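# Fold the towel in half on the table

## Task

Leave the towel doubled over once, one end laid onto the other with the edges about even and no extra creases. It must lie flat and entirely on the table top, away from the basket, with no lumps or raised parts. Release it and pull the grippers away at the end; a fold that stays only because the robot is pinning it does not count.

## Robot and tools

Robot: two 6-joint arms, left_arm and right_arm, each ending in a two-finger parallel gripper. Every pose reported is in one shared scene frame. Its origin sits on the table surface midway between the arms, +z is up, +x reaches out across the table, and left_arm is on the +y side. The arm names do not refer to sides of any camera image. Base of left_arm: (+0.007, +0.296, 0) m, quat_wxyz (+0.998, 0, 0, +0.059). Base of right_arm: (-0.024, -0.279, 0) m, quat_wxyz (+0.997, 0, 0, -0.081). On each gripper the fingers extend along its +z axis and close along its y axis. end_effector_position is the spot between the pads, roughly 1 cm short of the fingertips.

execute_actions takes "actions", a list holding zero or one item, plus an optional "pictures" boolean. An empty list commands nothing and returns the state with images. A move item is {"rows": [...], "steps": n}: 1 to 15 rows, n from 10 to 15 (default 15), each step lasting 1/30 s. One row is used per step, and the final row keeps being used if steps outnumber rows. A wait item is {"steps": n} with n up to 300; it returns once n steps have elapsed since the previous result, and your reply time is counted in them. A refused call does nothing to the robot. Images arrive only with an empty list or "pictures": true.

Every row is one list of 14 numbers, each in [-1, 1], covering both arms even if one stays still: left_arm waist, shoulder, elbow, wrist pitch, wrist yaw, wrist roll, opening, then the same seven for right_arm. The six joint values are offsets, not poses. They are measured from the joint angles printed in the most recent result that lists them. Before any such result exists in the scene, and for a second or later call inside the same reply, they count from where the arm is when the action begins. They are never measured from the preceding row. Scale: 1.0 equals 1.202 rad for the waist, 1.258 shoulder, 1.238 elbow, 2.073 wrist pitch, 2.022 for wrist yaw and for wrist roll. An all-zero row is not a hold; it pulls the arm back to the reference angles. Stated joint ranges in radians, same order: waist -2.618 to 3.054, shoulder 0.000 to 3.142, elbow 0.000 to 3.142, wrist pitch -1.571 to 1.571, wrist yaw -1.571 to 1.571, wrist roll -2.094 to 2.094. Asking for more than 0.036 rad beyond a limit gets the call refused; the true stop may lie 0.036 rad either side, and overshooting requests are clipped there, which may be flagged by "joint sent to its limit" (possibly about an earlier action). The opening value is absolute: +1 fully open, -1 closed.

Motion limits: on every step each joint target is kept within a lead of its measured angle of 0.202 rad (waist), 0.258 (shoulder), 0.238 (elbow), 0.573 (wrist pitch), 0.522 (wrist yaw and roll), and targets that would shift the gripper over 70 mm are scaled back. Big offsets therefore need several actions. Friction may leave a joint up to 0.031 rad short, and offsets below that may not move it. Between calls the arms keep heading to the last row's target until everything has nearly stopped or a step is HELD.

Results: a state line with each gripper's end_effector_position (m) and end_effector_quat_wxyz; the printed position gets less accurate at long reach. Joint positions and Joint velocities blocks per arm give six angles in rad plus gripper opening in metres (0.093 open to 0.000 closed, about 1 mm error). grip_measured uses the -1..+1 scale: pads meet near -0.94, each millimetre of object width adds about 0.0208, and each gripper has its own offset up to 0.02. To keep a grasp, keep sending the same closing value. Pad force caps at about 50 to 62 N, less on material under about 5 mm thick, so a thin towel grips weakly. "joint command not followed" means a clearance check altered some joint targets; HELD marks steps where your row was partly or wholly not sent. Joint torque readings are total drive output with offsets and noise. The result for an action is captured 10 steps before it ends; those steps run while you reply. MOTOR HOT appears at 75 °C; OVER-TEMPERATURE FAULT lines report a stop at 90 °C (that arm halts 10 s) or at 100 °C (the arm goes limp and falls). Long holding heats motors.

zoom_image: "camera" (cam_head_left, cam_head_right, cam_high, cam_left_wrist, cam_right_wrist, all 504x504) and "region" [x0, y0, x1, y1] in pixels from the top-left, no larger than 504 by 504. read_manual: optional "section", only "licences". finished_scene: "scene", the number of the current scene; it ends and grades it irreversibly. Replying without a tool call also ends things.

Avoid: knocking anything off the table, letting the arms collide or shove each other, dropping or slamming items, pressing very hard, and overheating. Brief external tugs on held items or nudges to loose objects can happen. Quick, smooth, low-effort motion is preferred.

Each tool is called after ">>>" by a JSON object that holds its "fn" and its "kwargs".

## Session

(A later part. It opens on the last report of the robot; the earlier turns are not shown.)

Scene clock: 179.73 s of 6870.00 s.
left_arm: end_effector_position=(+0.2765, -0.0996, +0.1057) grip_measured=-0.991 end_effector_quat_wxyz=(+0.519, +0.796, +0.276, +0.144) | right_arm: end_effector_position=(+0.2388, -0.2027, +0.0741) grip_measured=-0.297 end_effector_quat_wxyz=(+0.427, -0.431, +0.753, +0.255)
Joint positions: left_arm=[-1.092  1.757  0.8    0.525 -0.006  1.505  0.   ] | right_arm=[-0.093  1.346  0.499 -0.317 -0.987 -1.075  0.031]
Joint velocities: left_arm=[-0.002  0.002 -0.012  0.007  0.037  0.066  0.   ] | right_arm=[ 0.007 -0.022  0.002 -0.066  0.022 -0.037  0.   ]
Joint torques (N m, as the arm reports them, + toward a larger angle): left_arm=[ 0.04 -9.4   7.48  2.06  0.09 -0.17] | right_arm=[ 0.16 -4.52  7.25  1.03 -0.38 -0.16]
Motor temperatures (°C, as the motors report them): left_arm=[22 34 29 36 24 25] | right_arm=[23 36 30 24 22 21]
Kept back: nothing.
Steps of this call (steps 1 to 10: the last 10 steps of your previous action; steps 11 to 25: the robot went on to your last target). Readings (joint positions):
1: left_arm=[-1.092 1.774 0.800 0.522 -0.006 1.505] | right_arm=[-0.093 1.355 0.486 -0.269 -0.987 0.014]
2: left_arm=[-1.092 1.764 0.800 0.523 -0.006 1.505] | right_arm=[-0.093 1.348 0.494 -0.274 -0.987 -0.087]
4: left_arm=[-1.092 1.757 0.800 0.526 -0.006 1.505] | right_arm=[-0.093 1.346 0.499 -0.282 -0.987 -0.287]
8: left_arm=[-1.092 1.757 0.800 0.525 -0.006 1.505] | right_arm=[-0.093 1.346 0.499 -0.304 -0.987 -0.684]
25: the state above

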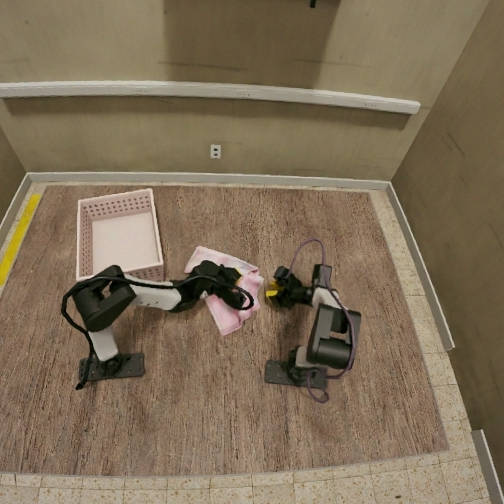

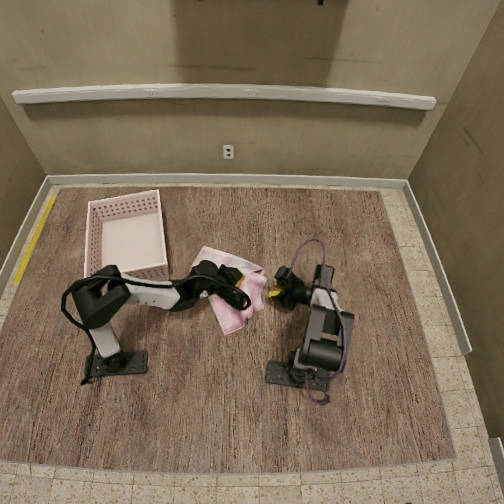

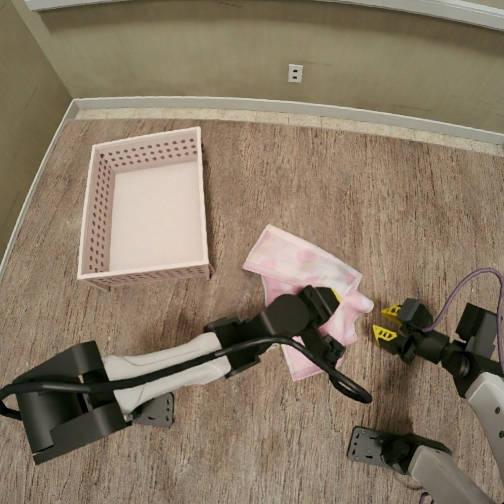

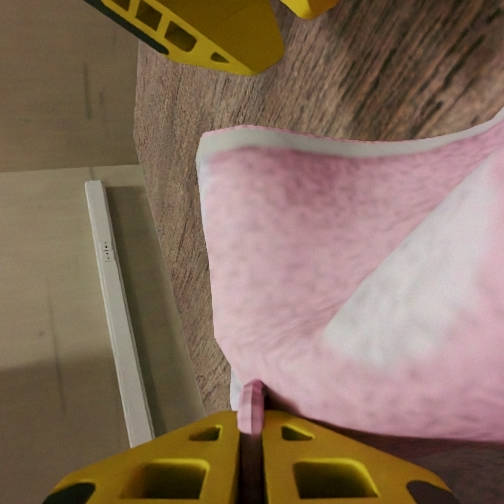

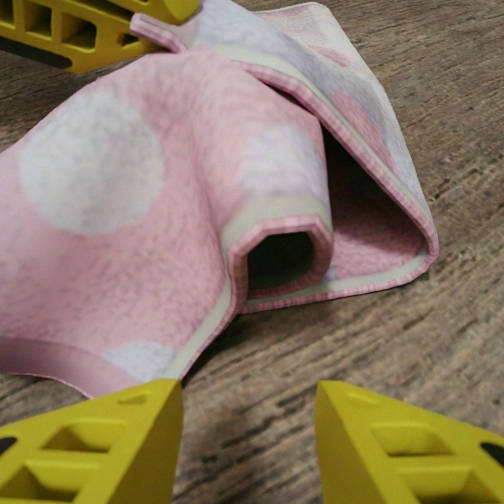

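>>> {"fn": "execute_actions", "kwargs": {"actions": [{"rows":[[0,0,0,0,0,0,-1,-0.03,0,0.02,0,-0.02,0.1,-0.42],[0,0,0,0,0,0,-1,-0.06,0.02,0.04,0.01,-0.04,0.2,-0.42],[0,0,0,0,0,0,-1,-0.06,0.04,0.065,0.02,-0.06,0.3,-0.42],[0,0,0,0,0,0,-1,-0.06,0.06,0.065,0.03,-0.08,0.4,-0.42],[0,0,0,0,0,0,-1,-0.06,0.08,0.065,0.04,-0.1,0.5,-0.42],[0,0,0,0,0,0,-1,-0.06,0.11,0.065,0.045,-0.12,0.6,-0.42],[0,0,0,0,0,0,-1,-0.06,0.14,0.065,0.045,-0.14,0.7,-0.42],[0,0,0,0,0,0,-1,-0.06,0.161,0.065,0.045,-0.16,0.725,-0.42]],"steps":15}]}}

>>> {"fn": "execute_actions", "kwargs": {"actions": [{"steps":25}], "pictures": true}}

Scene clock: 182.23 s of 6870.00 s.
left_arm: end_effector_position=(+0.2765, -0.0996, +0.1057) grip_measured=-0.991 end_effector_quat_wxyz=(+0.519, +0.796, +0.276, +0.144) | right_arm: end_effector_position=(+0.2534, -0.2149, +0.0867) grip_measured=-0.417 end_effector_quat_wxyz=(+0.397, -0.259, +0.808, +0.349)
Joint positions: left_arm=[-1.092  1.757  0.8    0.525 -0.006  1.505  0.   ] | right_arm=[-0.154  1.392  0.541 -0.298 -1.067 -0.687  0.025]
Joint velocities: left_arm=[ 0.012  0.012  0.007 -0.051 -0.037 -0.066  0.   ] | right_arm=[-0.183  0.589  0.369  0.418 -0.711  2.791 -0.002]
Joint torques (N m, as the arm reports them, + toward a larger angle): left_arm=[ 0.02 -8.33  7.41  2.    0.07 -0.17] | right_arm=[ 0.14 -2.46  6.87  1.09 -0.47 -0.09]
Motor temperatures (°C, as the motors report them): left_arm=[22 34 29 36 24 25] | right_arm=[23 36 31 24 22 21]
Steps of this call (steps 1 to 30: the robot went on to your last target; steps 31 to 70: nothing new was sent; steps 71 to 75: the first 5 steps of this action). Readings (joint positions):
71: left_arm=[-1.092 1.757 0.800 0.525 -0.006 1.505] | right_arm=[-0.098 1.346 0.499 -0.318 -0.992 -1.050]
72: left_arm=[-1.092 1.757 0.800 0.525 -0.006 1.505] | right_arm=[-0.113 1.347 0.502 -0.319 -1.005 -0.983]
74: left_arm=[-1.092 1.757 0.800 0.525 -0.006 1.505] | right_arm=[-0.146 1.372 0.527 -0.312 -1.041 -0.788]
75: the state above

Scene clock: 183.07 s of 6870.00 s.
left_arm: end_effector_position=(+0.2765, -0.0996, +0.1057) grip_measured=-0.991 end_effector_quat_wxyz=(+0.519, +0.796, +0.276, +0.144) | right_arm: end_effector_position=(+0.2554, -0.2015, +0.0948) grip_measured=-0.417 end_effector_quat_wxyz=(+0.121, +0.172, +0.774, +0.597)
Joint positions: left_arm=[-1.092  1.757  0.8    0.525 -0.006  1.505  0.   ] | right_arm=[-0.159  1.543  0.564 -0.243 -1.294  0.38   0.025]
Joint velocities: left_arm=[ 0.012 -0.012 -0.002 -0.022 -0.139 -0.022  0.   ] | right_arm=[ 0.002 -0.012  0.002 -0.051  0.051  0.007  0.   ]
Joint torques (N m, as the arm reports them, + toward a larger angle): left_arm=[ 0.01 -8.35  7.46  1.98  0.09 -0.16] | right_arm=[-0.34 -4.26  6.4   1.21 -0.54 -0.1 ]
Motor temperatures (°C, as the motors report them): left_arm=[22 34 29 36 24 25] | right_arm=[23 36 31 24 22 21]
Kept back: nothing.
Steps of this call (steps 1 to 10: the last 10 steps of your previous action; steps 11 to 25: the robot went on to your last target). Readings (joint positions):
1: left_arm=[-1.092 1.757 0.800 0.525 -0.006 1.505] | right_arm=[-0.158 1.416 0.552 -0.281 -1.096 -0.587]
2: left_arm=[-1.092 1.757 0.800 0.525 -0.006 1.505] | right_arm=[-0.159 1.445 0.560 -0.266 -1.128 -0.486]
4: left_arm=[-1.092 1.757 0.800 0.525 -0.006 1.505] | right_arm=[-0.159 1.506 0.564 -0.249 -1.188 -0.285]
8: left_arm=[-1.092 1.757 0.800 0.525 -0.006 1.505] | right_arm=[-0.159 1.543 0.564 -0.249 -1.247 0.086]
25: the state above

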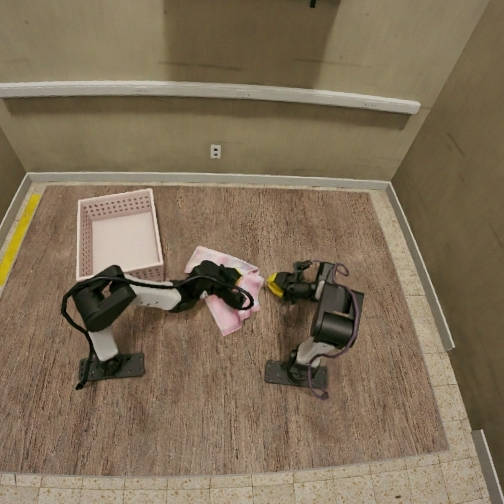

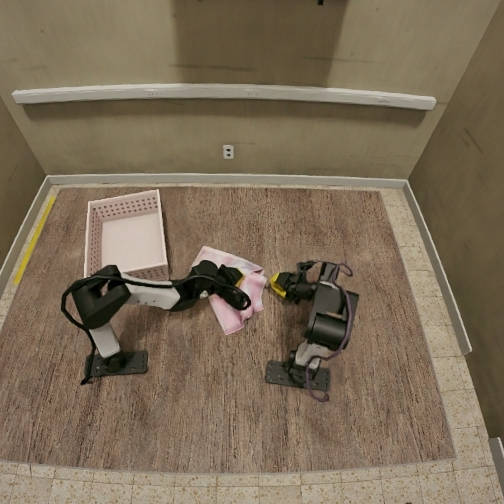

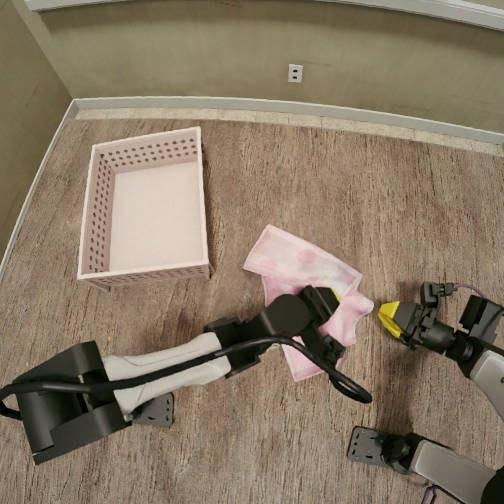

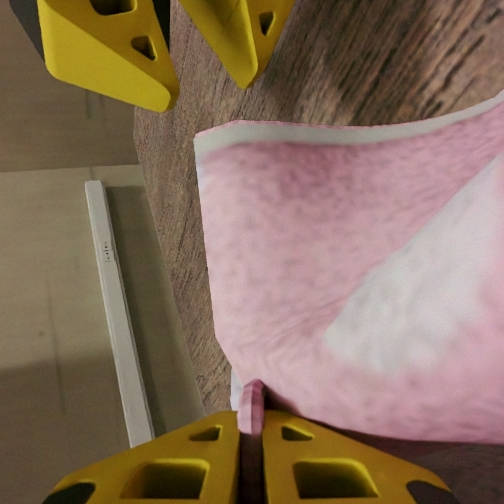

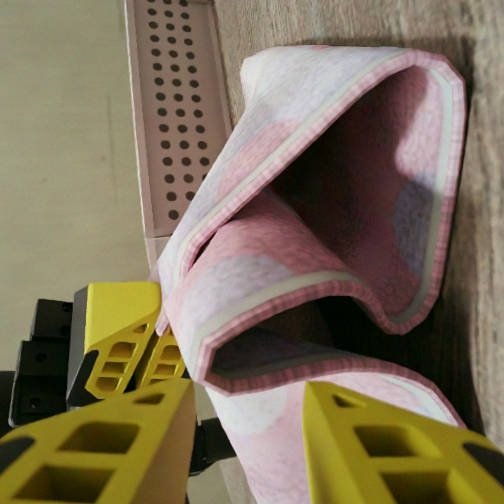

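>>> {"fn": "execute_actions", "kwargs": {"actions": [{"rows":[[0,0,0,0,0,0,-1,0,0,0,0,0,-0.1,-0.42],[0,0,0,0,0,0,-1,0,0,0,0,0,-0.2,-0.42],[0,0,0,0,0,0,-1,0,0,0,0,0,-0.3,-0.42],[0,0,0,0,0,0,-1,0,0,0,0,0,-0.4,-0.42],[0,0,0,0,0,0,-1,0,0,0,0,0,-0.5,-0.2],[0,0,0,0,0,0,-1,0,0,0,0,0,-0.6,0.0],[0,0,0,0,0,0,-1,0,0,0,0,0,-0.7,0.2],[0,0,0,0,0,0,-1,0,0,0,0,0,-0.785,0.2]],"steps":15}]}}

>>> {"fn": "execute_actions", "kwargs": {"actions": [{"steps":22}], "pictures": true}}

Scene clock: 184.63 s of 6870.00 s.
left_arm: end_effector_position=(+0.2765, -0.0996, +0.1056) grip_measured=-0.991 end_effector_quat_wxyz=(+0.519, +0.796, +0.276, +0.144) | right_arm: end_effector_position=(+0.2552, -0.2014, +0.0948) grip_measured=-0.297 end_effector_quat_wxyz=(+0.233, +0.021, +0.792, +0.564)
Joint positions: left_arm=[-1.092  1.757  0.8    0.524 -0.006  1.505  0.   ] | right_arm=[-0.159  1.543  0.564 -0.245 -1.295 -0.006  0.031]
Joint velocities: left_arm=[-0.002 -0.002  0.002 -0.007 -0.022  0.037  0.   ] | right_arm=[-0.012  0.017 -0.007 -0.007 -0.022 -2.747  0.195]
Joint torques (N m, as the arm reports them, + toward a larger angle): left_arm=[ 0.02 -8.3   7.45  1.99  0.08 -0.17] | right_arm=[ 0.14 -4.67  5.17  0.99 -0.4  -0.15]
Motor temperatures (°C, as the motors report them): left_arm=[22 34 29 36 24 25] | right_arm=[23 36 31 24 22 21]
Steps of this call (steps 1 to 30: the robot went on to your last target; steps 31 to 42: nothing new was sent; steps 43 to 47: the first 5 steps of this action). Readings (joint positions):
43: left_arm=[-1.092 1.757 0.800 0.525 -0.006 1.505] | right_arm=[-0.159 1.543 0.564 -0.243 -1.295 0.354]
44: left_arm=[-1.092 1.757 0.800 0.525 -0.006 1.505] | right_arm=[-0.159 1.543 0.564 -0.244 -1.295 0.288]
46: left_arm=[-1.092 1.757 0.800 0.524 -0.006 1.505] | right_arm=[-0.159 1.543 0.564 -0.245 -1.295 0.094]
47: the state above

Scene clock: 185.37 s of 6870.00 s.
left_arm: end_effector_position=(+0.2765, -0.0996, +0.1056) grip_measured=-0.991 end_effector_quat_wxyz=(+0.519, +0.796, +0.276, +0.144) | right_arm: end_effector_position=(+0.2552, -0.2014, +0.0948) grip_measured=+0.197 end_effector_quat_wxyz=(+0.507, -0.422, +0.671, +0.340)
Joint positions: left_arm=[-1.092  1.757  0.8    0.524 -0.006  1.505  0.   ] | right_arm=[-0.159  1.543  0.564 -0.245 -1.295 -1.183  0.055]
Joint velocities: left_arm=[ 0.012 -0.007  0.017 -0.022  0.051  0.007  0.   ] | right_arm=[ 0.002 -0.007 -0.022 -0.051 -0.081 -0.139  0.   ]
Joint torques (N m, as the arm reports them, + toward a larger angle): left_arm=[ 0.03 -8.34  7.46  2.    0.08 -0.17] | right_arm=[ 0.16 -4.62  5.12  0.92 -0.42 -0.15]
Motor temperatures (°C, as the motors report them): left_arm=[22 34 29 36 24 25] | right_arm=[23 36 31 24 22 21]
Kept back: nothing.
Steps of this call (steps 1 to 10: the last 10 steps of your previous action; steps 11 to 22: the robot went on to your last target). Readings (joint positions):
1: left_arm=[-1.092 1.757 0.800 0.524 -0.006 1.505] | right_arm=[-0.159 1.543 0.564 -0.245 -1.295 -0.106]
2: left_arm=[-1.092 1.757 0.800 0.524 -0.006 1.505] | right_arm=[-0.159 1.543 0.564 -0.245 -1.295 -0.205]
4: left_arm=[-1.092 1.757 0.800 0.524 -0.006 1.505] | right_arm=[-0.159 1.543 0.564 -0.245 -1.295 -0.405]
8: left_arm=[-1.092 1.757 0.800 0.524 -0.006 1.505] | right_arm=[-0.159 1.543 0.564 -0.245 -1.295 -0.801]
22: the state above

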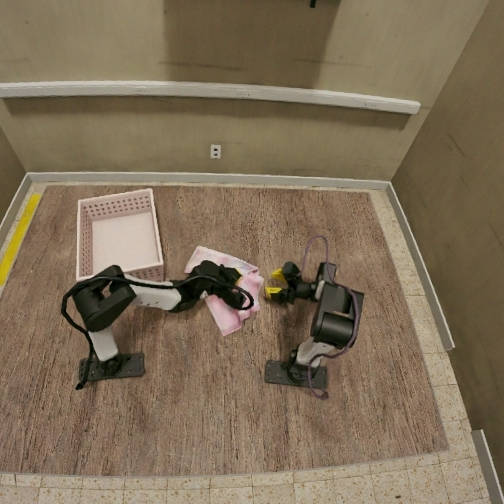

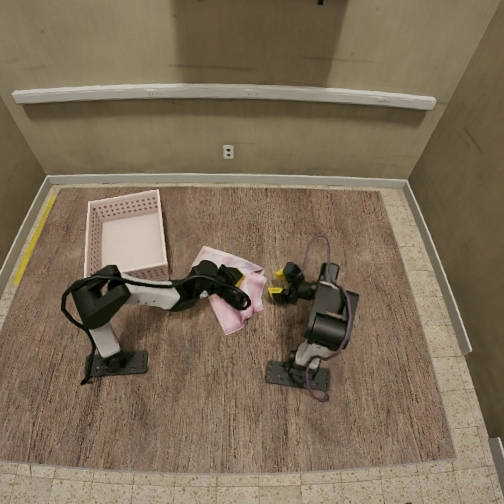

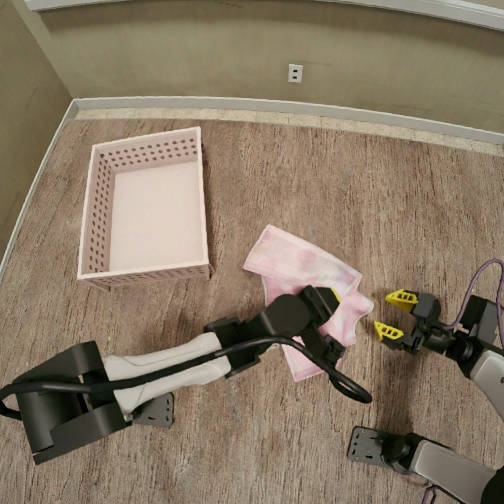

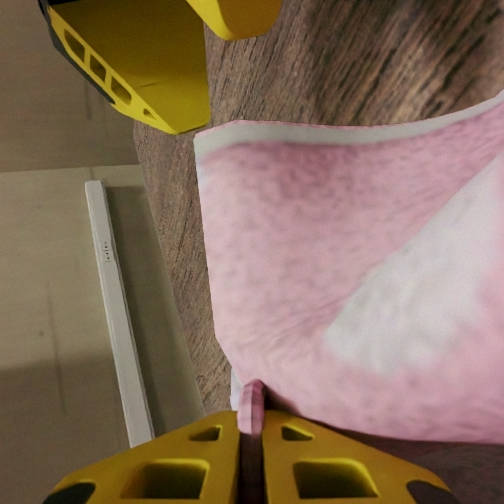

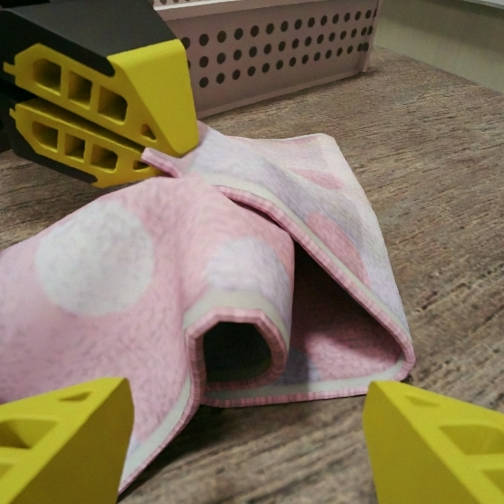

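>>> {"fn": "execute_actions", "kwargs": {"actions": [{"rows":[[0,0,0,0,0,0,-1,0.02,0.03,0.015,0.005,0,0,0.1],[0,0,0,0,0,0,-1,0.04,0.045,0.03,0.01,0,0,0.1],[0,0,0,0,0,0,-1,0.06,0.06,0.04,0.015,0,0,0.1],[0,0,0,0,0,0,-1,0.08,0.075,0.05,0.02,0,0,0.1],[0,0,0,0,0,0,-1,0.1,0.09,0.06,0.025,0,0,0.1],[0,0,0,0,0,0,-1,0.125,0.105,0.075,0.03,0,0,0.1]],"steps":15}]}}

>>> {"fn": "execute_actions", "kwargs": {"actions": [{"steps":15}], "pictures": true}}

Scene clock: 186.03 s of 6870.00 s.
left_arm: end_effector_position=(+0.2765, -0.0996, +0.1056) grip_measured=-0.991 end_effector_quat_wxyz=(+0.519, +0.796, +0.276, +0.144) | right_arm: end_effector_position=(+0.2561, -0.1839, +0.0858) grip_measured=+0.103 end_effector_quat_wxyz=(+0.488, -0.442, +0.659, +0.364)
Joint positions: left_arm=[-1.092  1.757  0.8    0.524 -0.006  1.505  0.   ] | right_arm=[-0.089  1.611  0.591 -0.234 -1.295 -1.193  0.05 ]
Joint velocities: left_arm=[ 0.007 -0.007 -0.022  0.007 -0.037 -0.007  0.   ] | right_arm=[ 0.711  0.603  0.32   0.139 -0.007 -0.037  0.001]
Joint torques (N m, as the arm reports them, + toward a larger angle): left_arm=[ 0.06 -8.35  7.47  1.99  0.07 -0.16] | right_arm=[ 0.67 -4.35  7.05  1.05 -0.43 -0.01]
Motor temperatures (°C, as the motors report them): left_arm=[22 34 29 36 24 25] | right_arm=[23 35 31 24 22 21]
Steps of this call (steps 1 to 15: the robot went on to your last target; steps 16 to 20: the first 5 steps of this action). Readings (joint positions):
16: left_arm=[-1.092 1.757 0.800 0.524 -0.006 1.505] | right_arm=[-0.157 1.546 0.564 -0.244 -1.295 -1.198]
17: left_arm=[-1.092 1.757 0.800 0.524 -0.006 1.505] | right_arm=[-0.149 1.555 0.566 -0.243 -1.295 -1.196]
19: left_arm=[-1.092 1.757 0.800 0.524 -0.006 1.505] | right_arm=[-0.113 1.591 0.580 -0.238 -1.295 -1.194]
20: the state above

Scene clock: 186.53 s of 6870.00 s.
left_arm: end_effector_position=(+0.2765, -0.0996, +0.1056) grip_measured=-0.991 end_effector_quat_wxyz=(+0.519, +0.796, +0.276, +0.144) | right_arm: end_effector_position=(+0.2613, -0.1652, +0.0829) grip_measured=+0.103 end_effector_quat_wxyz=(+0.478, -0.470, +0.639, +0.378)
Joint positions: left_arm=[-1.092  1.757  0.8    0.524 -0.006  1.505  0.   ] | right_arm=[-0.013  1.665  0.629 -0.2   -1.295 -1.19   0.05 ]
Joint velocities: left_arm=[-0.007 -0.002 -0.002  0.051  0.022 -0.022  0.   ] | right_arm=[ 0.002  0.007  0.002 -0.051 -0.066 -0.066 -0.001]
Joint torques (N m, as the arm reports them, + toward a larger angle): left_arm=[ 0.09 -8.35  7.43  1.99  0.08 -0.17] | right_arm=[ 0.46 -4.68  6.97  1.07 -0.43 -0.01]
Motor temperatures (°C, as the motors report them): left_arm=[22 34 29 36 24 25] | right_arm=[23 35 31 24 22 21]
Kept back: nothing.
Steps of this call (steps 1 to 10: the last 10 steps of your previous action; steps 11 to 15: the robot went on to your last target). Readings (joint positions):
1: left_arm=[-1.092 1.757 0.800 0.524 -0.006 1.505] | right_arm=[-0.063 1.632 0.603 -0.229 -1.295 -1.192]
2: left_arm=[-1.092 1.757 0.800 0.524 -0.006 1.505] | right_arm=[-0.040 1.650 0.615 -0.222 -1.295 -1.191]
4: left_arm=[-1.092 1.757 0.800 0.524 -0.006 1.505] | right_arm=[-0.015 1.664 0.626 -0.212 -1.295 -1.191]
8: left_arm=[-1.092 1.757 0.800 0.524 -0.006 1.505] | right_arm=[-0.013 1.665 0.629 -0.203 -1.295 -1.190]
15: the state above

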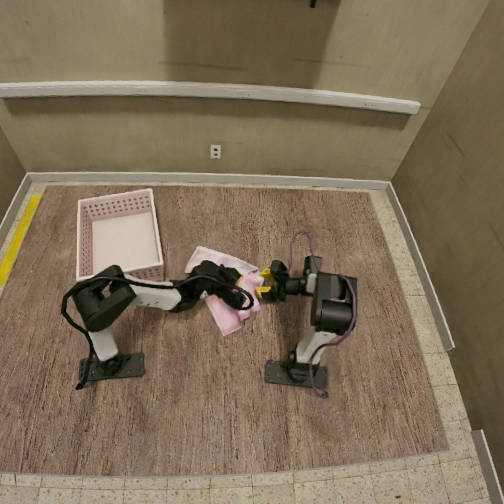

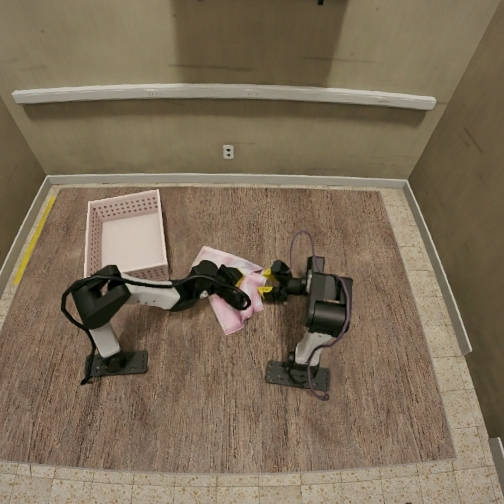

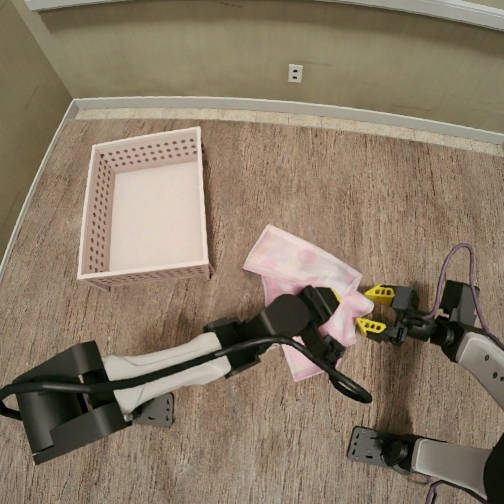

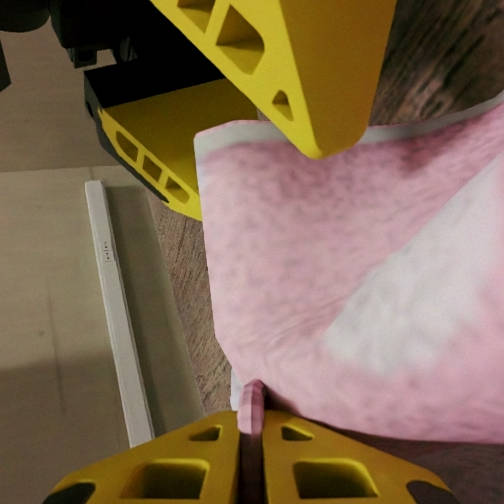

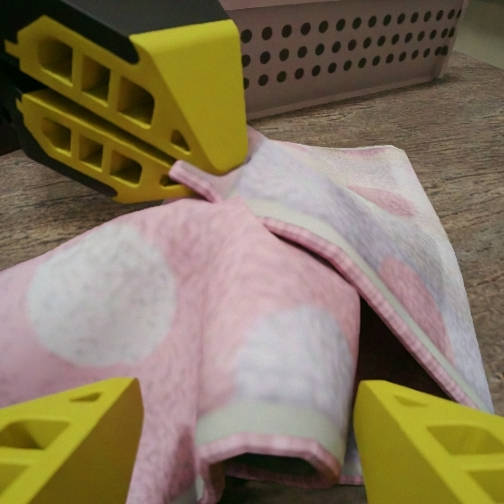

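>>> {"fn": "execute_actions", "kwargs": {"actions": [{"rows":[[0,0,0,0,0,0,-1,0,0.04,0.02,0.005,0,0,0.1],[0,0,0,0,0,0,-1,0.02,0.055,0.035,0.01,0,0,0.1],[0,0,0,0,0,0,-1,0.04,0.065,0.05,0.015,0,0,0.1],[0,0,0,0,0,0,-1,0.06,0.075,0.065,0.02,0,0,0.1],[0,0,0,0,0,0,-1,0.08,0.09,0.08,0.02,0,0,0.1],[0,0,0,0,0,0,-1,0.097,0.1,0.095,0.02,0,0,0.1]],"steps":15}]}}

>>> {"fn": "execute_actions", "kwargs": {"actions": [{"steps":15}], "pictures": true}}

Scene clock: 187.33 s of 6870.00 s.
left_arm: end_effector_position=(+0.2765, -0.0996, +0.1056) grip_measured=-0.991 end_effector_quat_wxyz=(+0.519, +0.796, +0.276, +0.144) | right_arm: end_effector_position=(+0.2657, -0.1540, +0.0727) grip_measured=+0.103 end_effector_quat_wxyz=(+0.461, -0.477, +0.634, +0.396)
Joint positions: left_arm=[-1.092  1.757  0.8    0.524 -0.006  1.505  0.   ] | right_arm=[ 0.032  1.741  0.668 -0.193 -1.294 -1.19   0.05 ]
Joint velocities: left_arm=[-0.007 -0.012 -0.002  0.007 -0.022 -0.007  0.   ] | right_arm=[ 0.623  0.515  0.471  0.051 -0.066  0.007 -0.001]
Joint torques (N m, as the arm reports them, + toward a larger angle): left_arm=[ 0.03 -8.32  7.46  2.02  0.07 -0.17] | right_arm=[ 1.24 -5.57  7.11  1.1  -0.44 -0.09]
Motor temperatures (°C, as the motors report them): left_arm=[22 34 29 36 24 25] | right_arm=[23 35 31 24 22 21]
Steps of this call (steps 1 to 15: the robot went on to your last target; steps 16 to 19: nothing new was sent; steps 20 to 24: the first 5 steps of this action). Readings (joint positions):
20: left_arm=[-1.092 1.757 0.800 0.524 -0.006 1.505] | right_arm=[-0.013 1.670 0.629 -0.198 -1.295 -1.190]
21: left_arm=[-1.092 1.757 0.800 0.524 -0.006 1.505] | right_arm=[-0.011 1.682 0.632 -0.197 -1.295 -1.190]
23: left_arm=[-1.092 1.757 0.800 0.524 -0.006 1.505] | right_arm=[0.011 1.721 0.653 -0.195 -1.294 -1.190]
24: the state above

Scene clock: 187.83 s of 6870.00 s.
left_arm: end_effector_position=(+0.2765, -0.0996, +0.1055) grip_measured=-0.991 end_effector_quat_wxyz=(+0.519, +0.796, +0.276, +0.144) | right_arm: end_effector_position=(+0.2724, -0.1353, +0.0739) grip_measured=+0.103 end_effector_quat_wxyz=(-0.456, +0.505, -0.611, -0.404)
Joint positions: left_arm=[-1.092  1.757  0.8    0.524 -0.006  1.505  0.   ] | right_arm=[ 0.101  1.78   0.72  -0.175 -1.294 -1.19   0.05 ]
Joint velocities: left_arm=[-0.012 -0.002 -0.017  0.007  0.007  0.022  0.   ] | right_arm=[ 0.007  0.007  0.007  0.007 -0.022 -0.007 -0.   ]
Joint torques (N m, as the arm reports them, + toward a larger angle): left_arm=[ 0.02 -8.34  7.39  1.99  0.08 -0.18] | right_arm=[ 0.39 -5.59  6.75  1.06 -0.43 -0.08]
Motor temperatures (°C, as the motors report them): left_arm=[22 34 29 37 24 25] | right_arm=[23 35 31 24 22 21]
Kept back: nothing.
Steps of this call (steps 1 to 10: the last 10 steps of your previous action; steps 11 to 15: the robot went on to your last target). Readings (joint positions):
1: left_arm=[-1.092 1.757 0.800 0.524 -0.006 1.505] | right_arm=[0.055 1.759 0.686 -0.191 -1.294 -1.190]
2: left_arm=[-1.092 1.757 0.800 0.524 -0.006 1.505] | right_arm=[0.076 1.772 0.701 -0.187 -1.294 -1.190]
4: left_arm=[-1.092 1.757 0.800 0.524 -0.006 1.505] | right_arm=[0.098 1.780 0.716 -0.179 -1.294 -1.190]
8: left_arm=[-1.092 1.757 0.800 0.524 -0.006 1.505] | right_arm=[0.101 1.780 0.720 -0.175 -1.294 -1.190]
15: the state above

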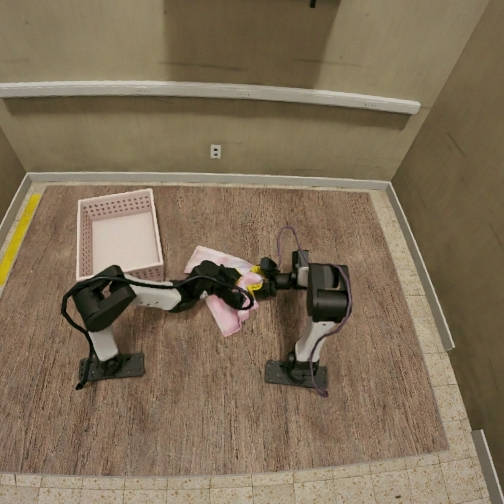

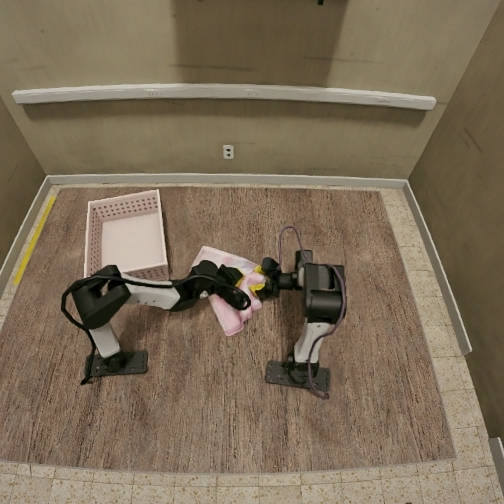

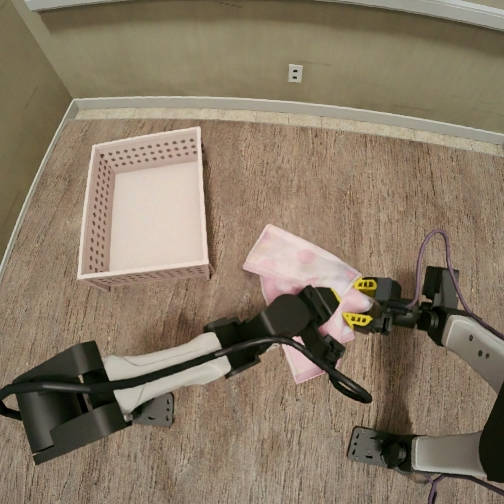

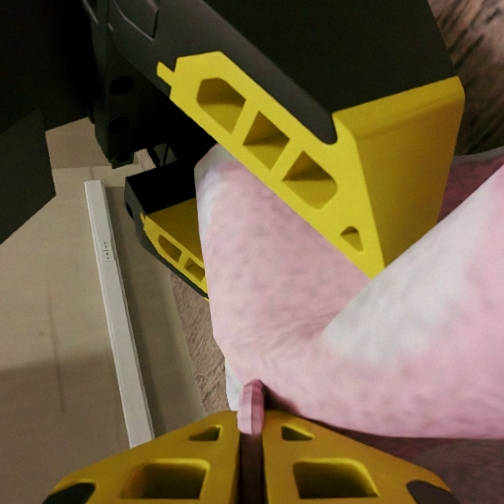

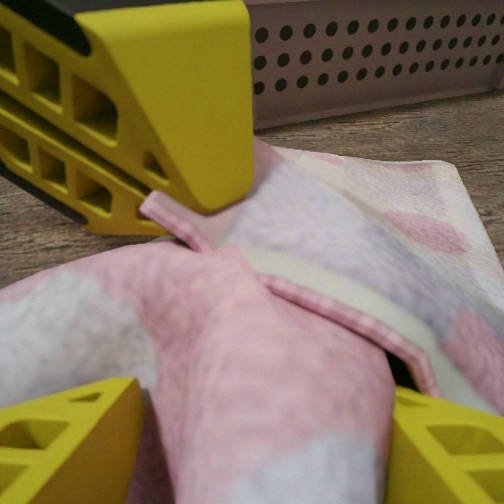

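>>> {"fn": "execute_actions", "kwargs": {"actions": [{"rows":[[0,0,0,0,0,0,-1,0,0,0,0,0,0,0.0],[0,0,0,0,0,0,-1,0,0,0,0,0,0,-0.1],[0,0,0,0,0,0,-1,0,0,0,0,0,0,-0.2],[0,0,0,0,0,0,-1,0,0,0,0,0,0,-0.3],[0,0,0,0,0,0,-1,0,0,0,0,0,0,-0.4],[0,0,0,0,0,0,-1,0,0,0,0,0,0,-0.5],[0,0,0,0,0,0,-1,0,0,0,0,0,0,-0.58],[0,0,0,0,0,0,-1,0,0,0,0,0,0,-0.65],[0,0,0,0,0,0,-1,0,0,0,0,0,0,-0.7],[0,0,0,0,0,0,-1,0,0,0,0,0,0,-0.75],[0,0,0,0,0,0,-1,0,0,0,0,0,0,-0.8],[0,0,0,0,0,0,-1,0,0,0,0,0,0,-0.84],[0,0,0,0,0,0,-1,0,0,0,0,0,0,-0.88]],"steps":15}]}}

>>> {"fn": "execute_actions", "kwargs": {"actions": [{"steps":15}], "pictures": true}}

Scene clock: 188.53 s of 6870.00 s.
left_arm: end_effector_position=(+0.2765, -0.0996, +0.1055) grip_measured=-0.991 end_effector_quat_wxyz=(+0.519, +0.796, +0.276, +0.144) | right_arm: end_effector_position=(+0.2724, -0.1353, +0.0739) grip_measured=-0.351 end_effector_quat_wxyz=(-0.456, +0.505, -0.611, -0.404)
Joint positions: left_arm=[-1.092  1.757  0.8    0.524 -0.006  1.505  0.   ] | right_arm=[ 0.101  1.78   0.72  -0.175 -1.294 -1.19   0.028]
Joint velocities: left_arm=[ 0.002 -0.002  0.002 -0.037 -0.037  0.022  0.   ] | right_arm=[-0.012  0.007 -0.017 -0.007 -0.051  0.051 -0.095]
Joint torques (N m, as the arm reports them, + toward a larger angle): left_arm=[-0.1  -8.33  7.47  1.98  0.06 -0.16] | right_arm=[ 0.15 -6.4   4.75  0.88 -0.43 -0.08]
Motor temperatures (°C, as the motors report them): left_arm=[22 34 29 37 24 25] | right_arm=[23 35 31 24 22 21]
Steps of this call (steps 1 to 15: the robot went on to your last target; step 16: nothing new was sent; steps 17 to 21: the first 5 steps of this action). Readings (joint positions):
17: left_arm=[-1.092 1.757 0.800 0.524 -0.006 1.505] | right_arm=[0.101 1.780 0.720 -0.175 -1.294 -1.190]
18: left_arm=[-1.092 1.757 0.800 0.524 -0.006 1.505] | right_arm=[0.101 1.780 0.720 -0.175 -1.294 -1.190]
20: left_arm=[-1.092 1.757 0.800 0.524 -0.006 1.505] | right_arm=[0.101 1.780 0.720 -0.175 -1.294 -1.190]
21: the state above

Scene clock: 189.03 s of 6870.00 s.
left_arm: end_effector_position=(+0.2765, -0.0996, +0.1055) grip_measured=-0.991 end_effector_quat_wxyz=(+0.519, +0.796, +0.276, +0.144) | right_arm: end_effector_position=(+0.2724, -0.1353, +0.0739) grip_measured=-0.867 end_effector_quat_wxyz=(-0.456, +0.505, -0.611, -0.404)
Joint positions: left_arm=[-1.092  1.757  0.8    0.524 -0.006  1.505  0.   ] | right_arm=[ 0.101  1.78   0.72  -0.175 -1.294 -1.19   0.004]
Joint velocities: left_arm=[ 0.007 -0.012 -0.012  0.022 -0.007  0.022  0.   ] | right_arm=[ 0.002  0.007 -0.017 -0.007  0.007  0.022  0.   ]
Joint torques (N m, as the arm reports them, + toward a larger angle): left_arm=[ 0.05 -8.33  7.41  2.    0.08 -0.18] | right_arm=[ 0.16 -6.39  4.77  0.88 -0.43 -0.08]
Motor temperatures (°C, as the motors report them): left_arm=[22 34 29 37 24 25] | right_arm=[23 35 31 24 22 21]
Kept back: nothing.
Steps of this call (steps 1 to 10: the last 10 steps of your previous action; steps 11 to 15: the robot went on to your last target). Readings (joint positions):
1: left_arm=[-1.092 1.757 0.800 0.524 -0.006 1.505] | right_arm=[0.101 1.780 0.720 -0.175 -1.294 -1.190]
2: left_arm=[-1.092 1.757 0.800 0.524 -0.006 1.505] | right_arm=[0.101 1.780 0.720 -0.175 -1.294 -1.190]
4: left_arm=[-1.092 1.757 0.800 0.524 -0.006 1.505] | right_arm=[0.101 1.780 0.720 -0.175 -1.294 -1.190]
8: left_arm=[-1.092 1.757 0.800 0.524 -0.006 1.505] | right_arm=[0.101 1.780 0.720 -0.175 -1.294 -1.190]
15: the state above
All arms were judged still, so your last target was given up. Only a new action makes them travel on or press farther. Fingers that are still opening or closing keep moving.

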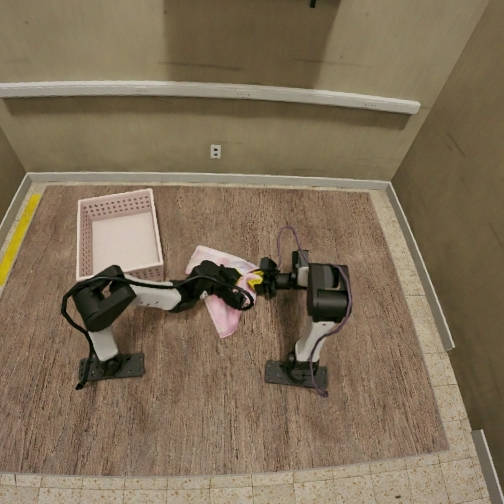

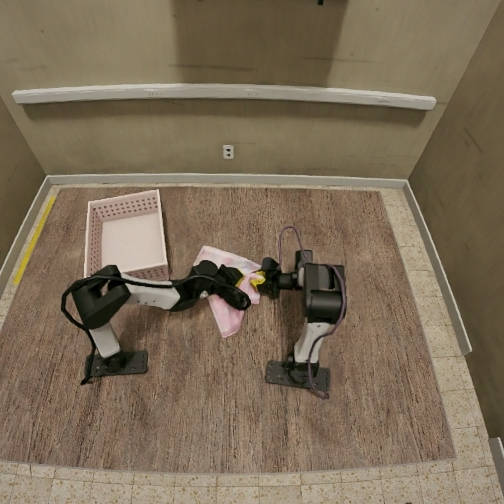

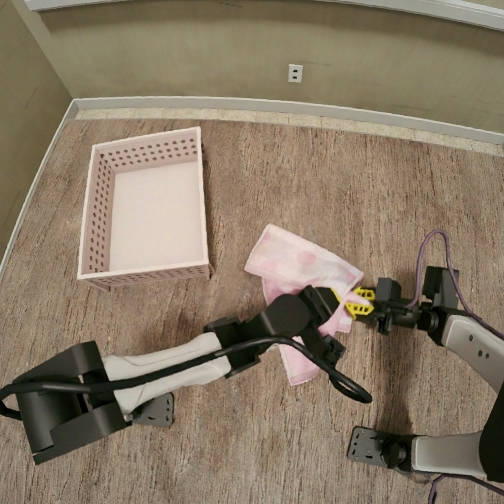

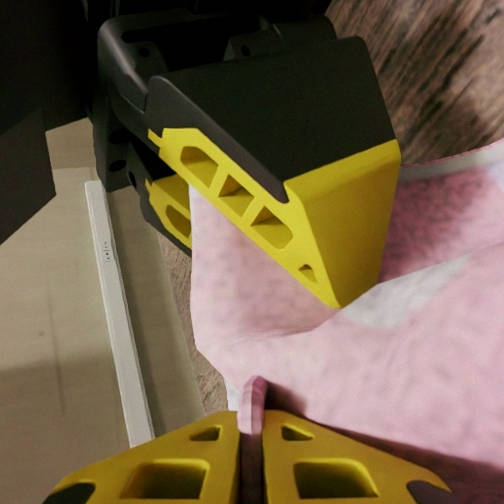

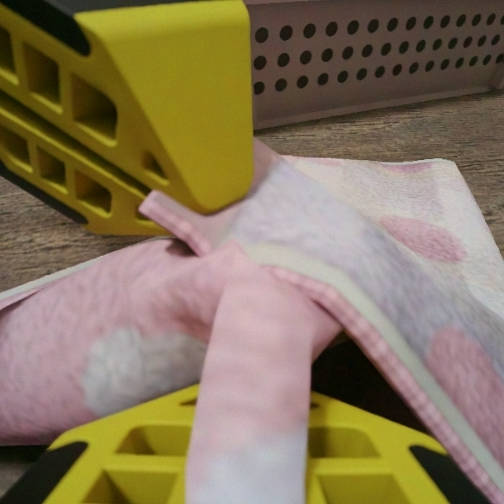

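>>> {"fn": "execute_actions", "kwargs": {"actions": [{"rows":[[0,-0.015,-0.01,-0.003,0,0,-1,0,0,0,0,0,0,-0.9],[0,-0.03,-0.02,-0.006,0,0,-1,0,0,0,0,0,0,-0.9],[0,-0.045,-0.03,-0.009,0,0,-1,0,0,0,0,0,0,-0.9],[0,-0.06,-0.04,-0.012,0,0,-1,0,0,0,0,0,0,-0.9],[0,-0.075,-0.05,-0.015,0,0,-1,0,0,0,0,0,0,-0.9],[0,-0.09,-0.06,-0.018,0,0,-1,0,0,0,0,0,0,-0.9],[0,-0.105,-0.07,-0.021,0,0,-1,0,0,0,0,0,0,-0.9],[0,-0.12,-0.08,-0.024,0,0,-1,0,0,0,0,0,0,-0.9],[0,-0.135,-0.09,-0.027,0,0,-1,0,0,0,0,0,0,-0.9],[0,-0.15,-0.1,-0.03,0,0,-1,0,0,0,0,0,0,-0.9]],"steps":15}]}}

>>> {"fn": "execute_actions", "kwargs": {"actions": [{"steps":15}], "pictures": true}}

Scene clock: 190.23 s of 6870.00 s.
left_arm: end_effector_position=(+0.2725, -0.0937, +0.1094) grip_measured=-0.991 end_effector_quat_wxyz=(+0.519, +0.796, +0.276, +0.144) | right_arm: end_effector_position=(+0.2724, -0.1353, +0.0739) grip_measured=-0.885 end_effector_quat_wxyz=(-0.456, +0.505, -0.611, -0.404)
Joint positions: left_arm=[-1.092  1.722  0.777  0.511 -0.006  1.505  0.   ] | right_arm=[ 0.101  1.78   0.72  -0.175 -1.294 -1.19   0.003]
Joint velocities: left_arm=[-0.002 -0.505 -0.335 -0.154 -0.022  0.007  0.   ] | right_arm=[-0.012 -0.022  0.002 -0.037  0.022  0.007 -0.   ]
Joint torques (N m, as the arm reports them, + toward a larger angle): left_arm=[  0.06 -10.46   5.81   2.04   0.08  -0.17] | right_arm=[ 0.16 -6.41  4.74  0.88 -0.43 -0.08]
Motor temperatures (°C, as the motors report them): left_arm=[22 35 29 37 24 25] | right_arm=[22 35 31 24 22 21]
Steps of this call (steps 1 to 31: nothing new was sent; steps 32 to 36: the first 5 steps of this action). Readings (joint positions):
32: left_arm=[-1.092 1.757 0.800 0.524 -0.006 1.505] | right_arm=[0.101 1.780 0.720 -0.175 -1.294 -1.190]
33: left_arm=[-1.092 1.755 0.800 0.521 -0.006 1.505] | right_arm=[0.101 1.780 0.720 -0.175 -1.294 -1.190]
35: left_arm=[-1.092 1.737 0.788 0.515 -0.006 1.505] | right_arm=[0.101 1.780 0.720 -0.175 -1.294 -1.190]
36: the state above

Scene clock: 190.73 s of 6870.00 s.
left_arm: end_effector_position=(+0.2566, -0.0759, +0.1216) grip_measured=-0.991 end_effector_quat_wxyz=(+0.523, +0.797, +0.270, +0.137) | right_arm: end_effector_position=(+0.2670, -0.1278, +0.0798) grip_measured=-0.885 end_effector_quat_wxyz=(-0.458, +0.506, -0.596, -0.423)
Joint positions: left_arm=[-1.092  1.604  0.703  0.473  0.012  1.505  0.   ] | right_arm=[ 0.12   1.78   0.72  -0.179 -1.334 -1.19   0.003]
Joint velocities: left_arm=[ 0.002 -0.012 -0.017  0.007 -0.007  0.066  0.   ] | right_arm=[-0.007 -0.002 -0.007  0.007  0.037 -0.022 -0.001]
Joint torques (N m, as the arm reports them, + toward a larger angle): left_arm=[ 0.08 -9.94  5.32  1.87 -0.12 -0.17] | right_arm=[-1.34 -6.38  4.76  0.93 -0.09 -0.08]
Motor temperatures (°C, as the motors report them): left_arm=[22 35 29 37 24 25] | right_arm=[22 35 31 24 22 21]
Kept back: nothing.
Steps of this call (steps 1 to 10: the last 10 steps of your previous action; steps 11 to 15: the robot went on to your last target). Readings (joint positions):
1: left_arm=[-1.092 1.704 0.766 0.507 -0.006 1.505] | right_arm=[0.101 1.780 0.720 -0.175 -1.294 -1.190]
2: left_arm=[-1.092 1.685 0.754 0.503 -0.005 1.505] | right_arm=[0.101 1.780 0.720 -0.175 -1.297 -1.190]
4: left_arm=[-1.092 1.649 0.732 0.493 0.002 1.505] | right_arm=[0.106 1.780 0.720 -0.175 -1.307 -1.190]
8: left_arm=[-1.092 1.605 0.703 0.476 0.010 1.505] | right_arm=[0.119 1.780 0.720 -0.177 -1.331 -1.190]
15: the state above

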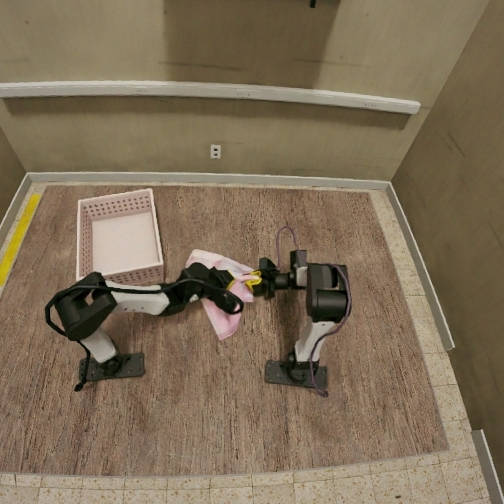

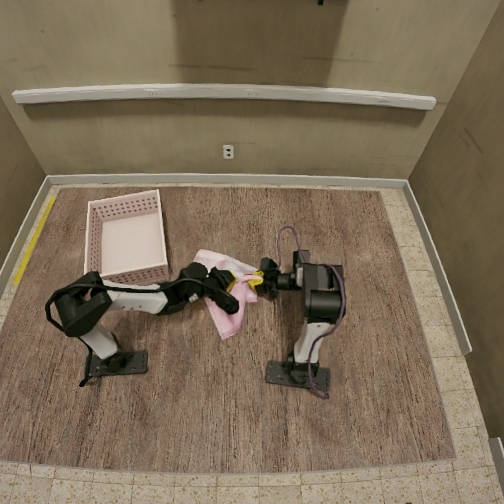

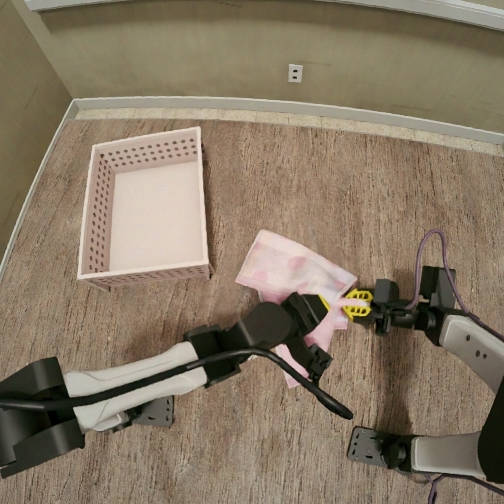

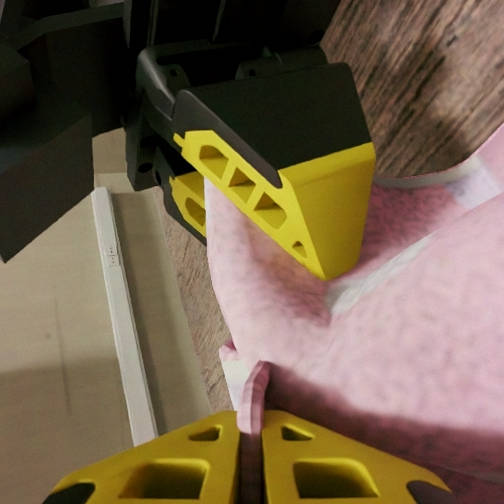

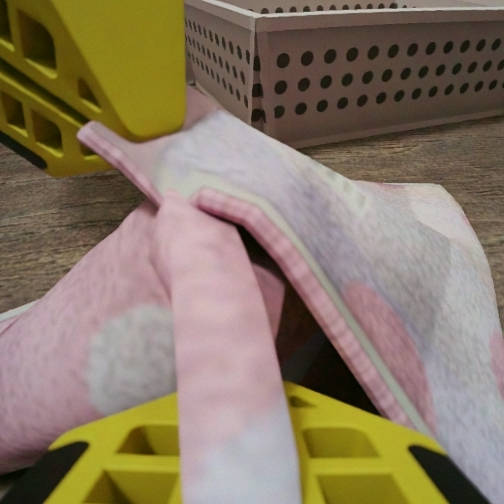

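>>> {"fn": "execute_actions", "kwargs": {"actions": [{"rows":[[0,-0.04,-0.03,-0.005,-0.01,0,-1,-0.025,0,0,0,0.03,0,-0.95],[0,-0.05,-0.035,-0.005,-0.01,0,-1,-0.035,0,0,0,0.04,0,-0.95],[0,-0.06,-0.04,-0.005,-0.015,0,-1,-0.045,0,0,0,0.05,0,-0.95],[0,-0.07,-0.045,-0.005,-0.02,0,-1,-0.055,0,0,0,0.06,0,-0.95],[0,-0.08,-0.05,-0.005,-0.02,0,-1,-0.065,0,0,0,0.07,0,-0.95],[0,-0.09,-0.055,-0.005,-0.025,0,-1,-0.075,0,0,0,0.08,0,-0.95],[0,-0.10,-0.06,-0.005,-0.03,0,-1,-0.085,0,0,0,0.09,0,-0.95]],"steps":15}]}}

>>> {"fn": "execute_actions", "kwargs": {"actions": [{"steps":15}], "pictures": true}}

Scene clock: 191.93 s of 6870.00 s.
left_arm: end_effector_position=(+0.2521, -0.0704, +0.1248) grip_measured=-0.991 end_effector_quat_wxyz=(+0.525, +0.796, +0.269, +0.137) | right_arm: end_effector_position=(+0.2688, -0.1322, +0.0779) grip_measured=-0.931 end_effector_quat_wxyz=(-0.457, +0.502, -0.604, -0.418)
Joint positions: left_arm=[-1.094  1.57   0.678  0.468  0.012  1.505  0.   ] | right_arm=[ 0.106  1.78   0.72  -0.186 -1.323 -1.19   0.001]
Joint velocities: left_arm=[-0.046 -0.276 -0.212 -0.095 -0.022  0.066  0.   ] | right_arm=[-0.183  0.007 -0.017 -0.139  0.11  -0.022 -0.   ]
Joint torques (N m, as the arm reports them, + toward a larger angle): left_arm=[  0.5  -10.8    5.57   1.98  -0.33  -0.18] | right_arm=[-3.99 -6.36  4.77  1.05  0.63 -0.07]
Motor temperatures (°C, as the motors report them): left_arm=[22 35 29 37 24 25] | right_arm=[23 35 31 24 22 21]
Steps of this call (steps 1 to 15: the robot went on to your last target; steps 16 to 31: nothing new was sent; steps 32 to 36: the first 5 steps of this action). Readings (joint positions):
32: left_arm=[-1.092 1.603 0.702 0.473 0.012 1.505] | right_arm=[0.120 1.780 0.720 -0.180 -1.334 -1.190]
33: left_arm=[-1.092 1.597 0.698 0.472 0.012 1.505] | right_arm=[0.119 1.780 0.720 -0.181 -1.332 -1.190]
35: left_arm=[-1.093 1.580 0.684 0.470 0.012 1.505] | right_arm=[0.113 1.780 0.720 -0.184 -1.326 -1.190]
36: the state above

Scene clock: 192.43 s of 6870.00 s.
left_arm: end_effector_position=(+0.2461, -0.0667, +0.1264) grip_measured=-0.991 end_effector_quat_wxyz=(+0.525, +0.797, +0.267, +0.135) | right_arm: end_effector_position=(+0.2690, -0.1384, +0.0764) grip_measured=-0.931 end_effector_quat_wxyz=(-0.454, +0.491, -0.615, -0.418)
Joint positions: left_arm=[-1.101  1.54   0.658  0.458  0.012  1.505  0.   ] | right_arm=[ 0.085  1.78   0.72  -0.214 -1.319 -1.194  0.001]
Joint velocities: left_arm=[-0.002 -0.012 -0.007 -0.051 -0.037 -0.022  0.   ] | right_arm=[-0.027 -0.002  0.012  0.037  0.066  0.037 -0.   ]
Joint torques (N m, as the arm reports them, + toward a larger angle): left_arm=[  0.9  -11.39   5.2    2.05  -0.54  -0.16] | right_arm=[-5.04 -6.33  4.73  1.22  1.01 -0.03]
Motor temperatures (°C, as the motors report them): left_arm=[22 35 29 37 24 25] | right_arm=[23 35 31 24 22 21]
Kept back: nothing.
Steps of this call (steps 1 to 10: the last 10 steps of your previous action; steps 11 to 15: the robot went on to your last target). Readings (joint positions):
1: left_arm=[-1.096 1.560 0.672 0.466 0.012 1.505] | right_arm=[0.100 1.780 0.720 -0.188 -1.321 -1.190]
2: left_arm=[-1.097 1.551 0.666 0.464 0.012 1.505] | right_arm=[0.093 1.780 0.720 -0.192 -1.319 -1.191]
4: left_arm=[-1.100 1.541 0.659 0.461 0.012 1.505] | right_arm=[0.085 1.780 0.720 -0.199 -1.319 -1.192]
8: left_arm=[-1.101 1.540 0.658 0.458 0.012 1.505] | right_arm=[0.085 1.780 0.720 -0.209 -1.319 -1.193]
15: the state above

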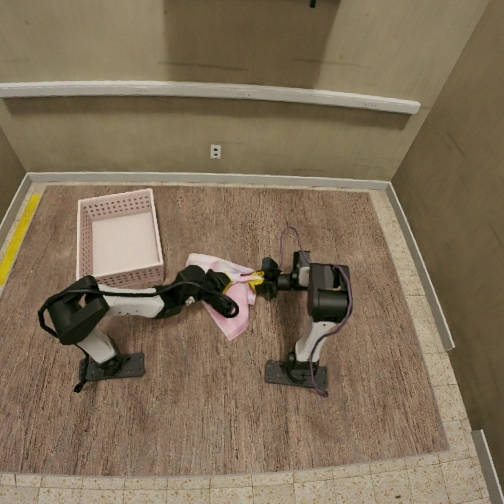

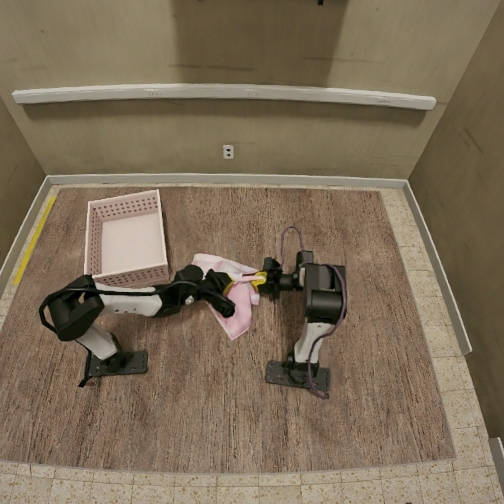

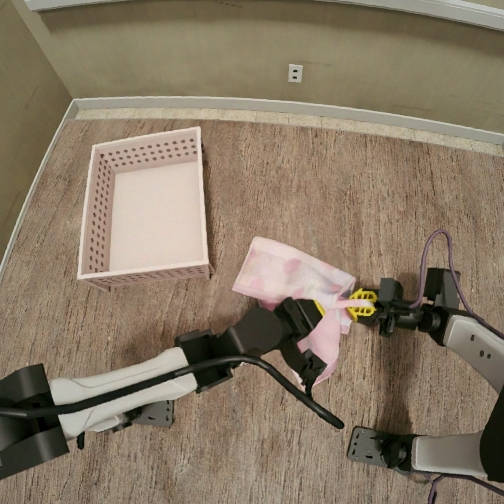

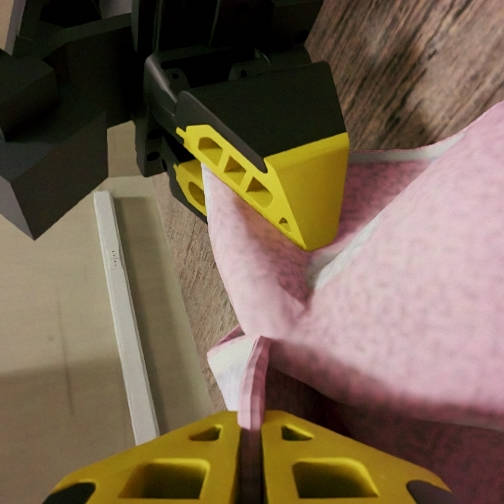

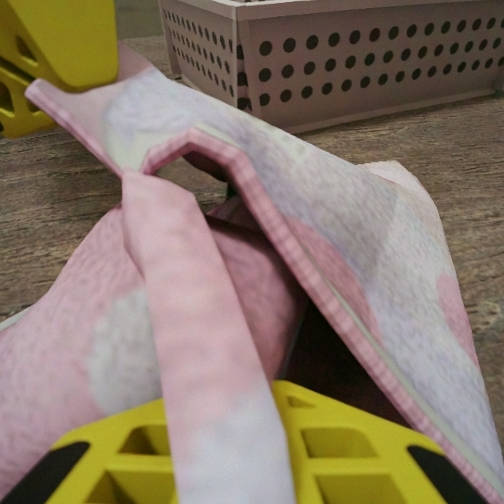

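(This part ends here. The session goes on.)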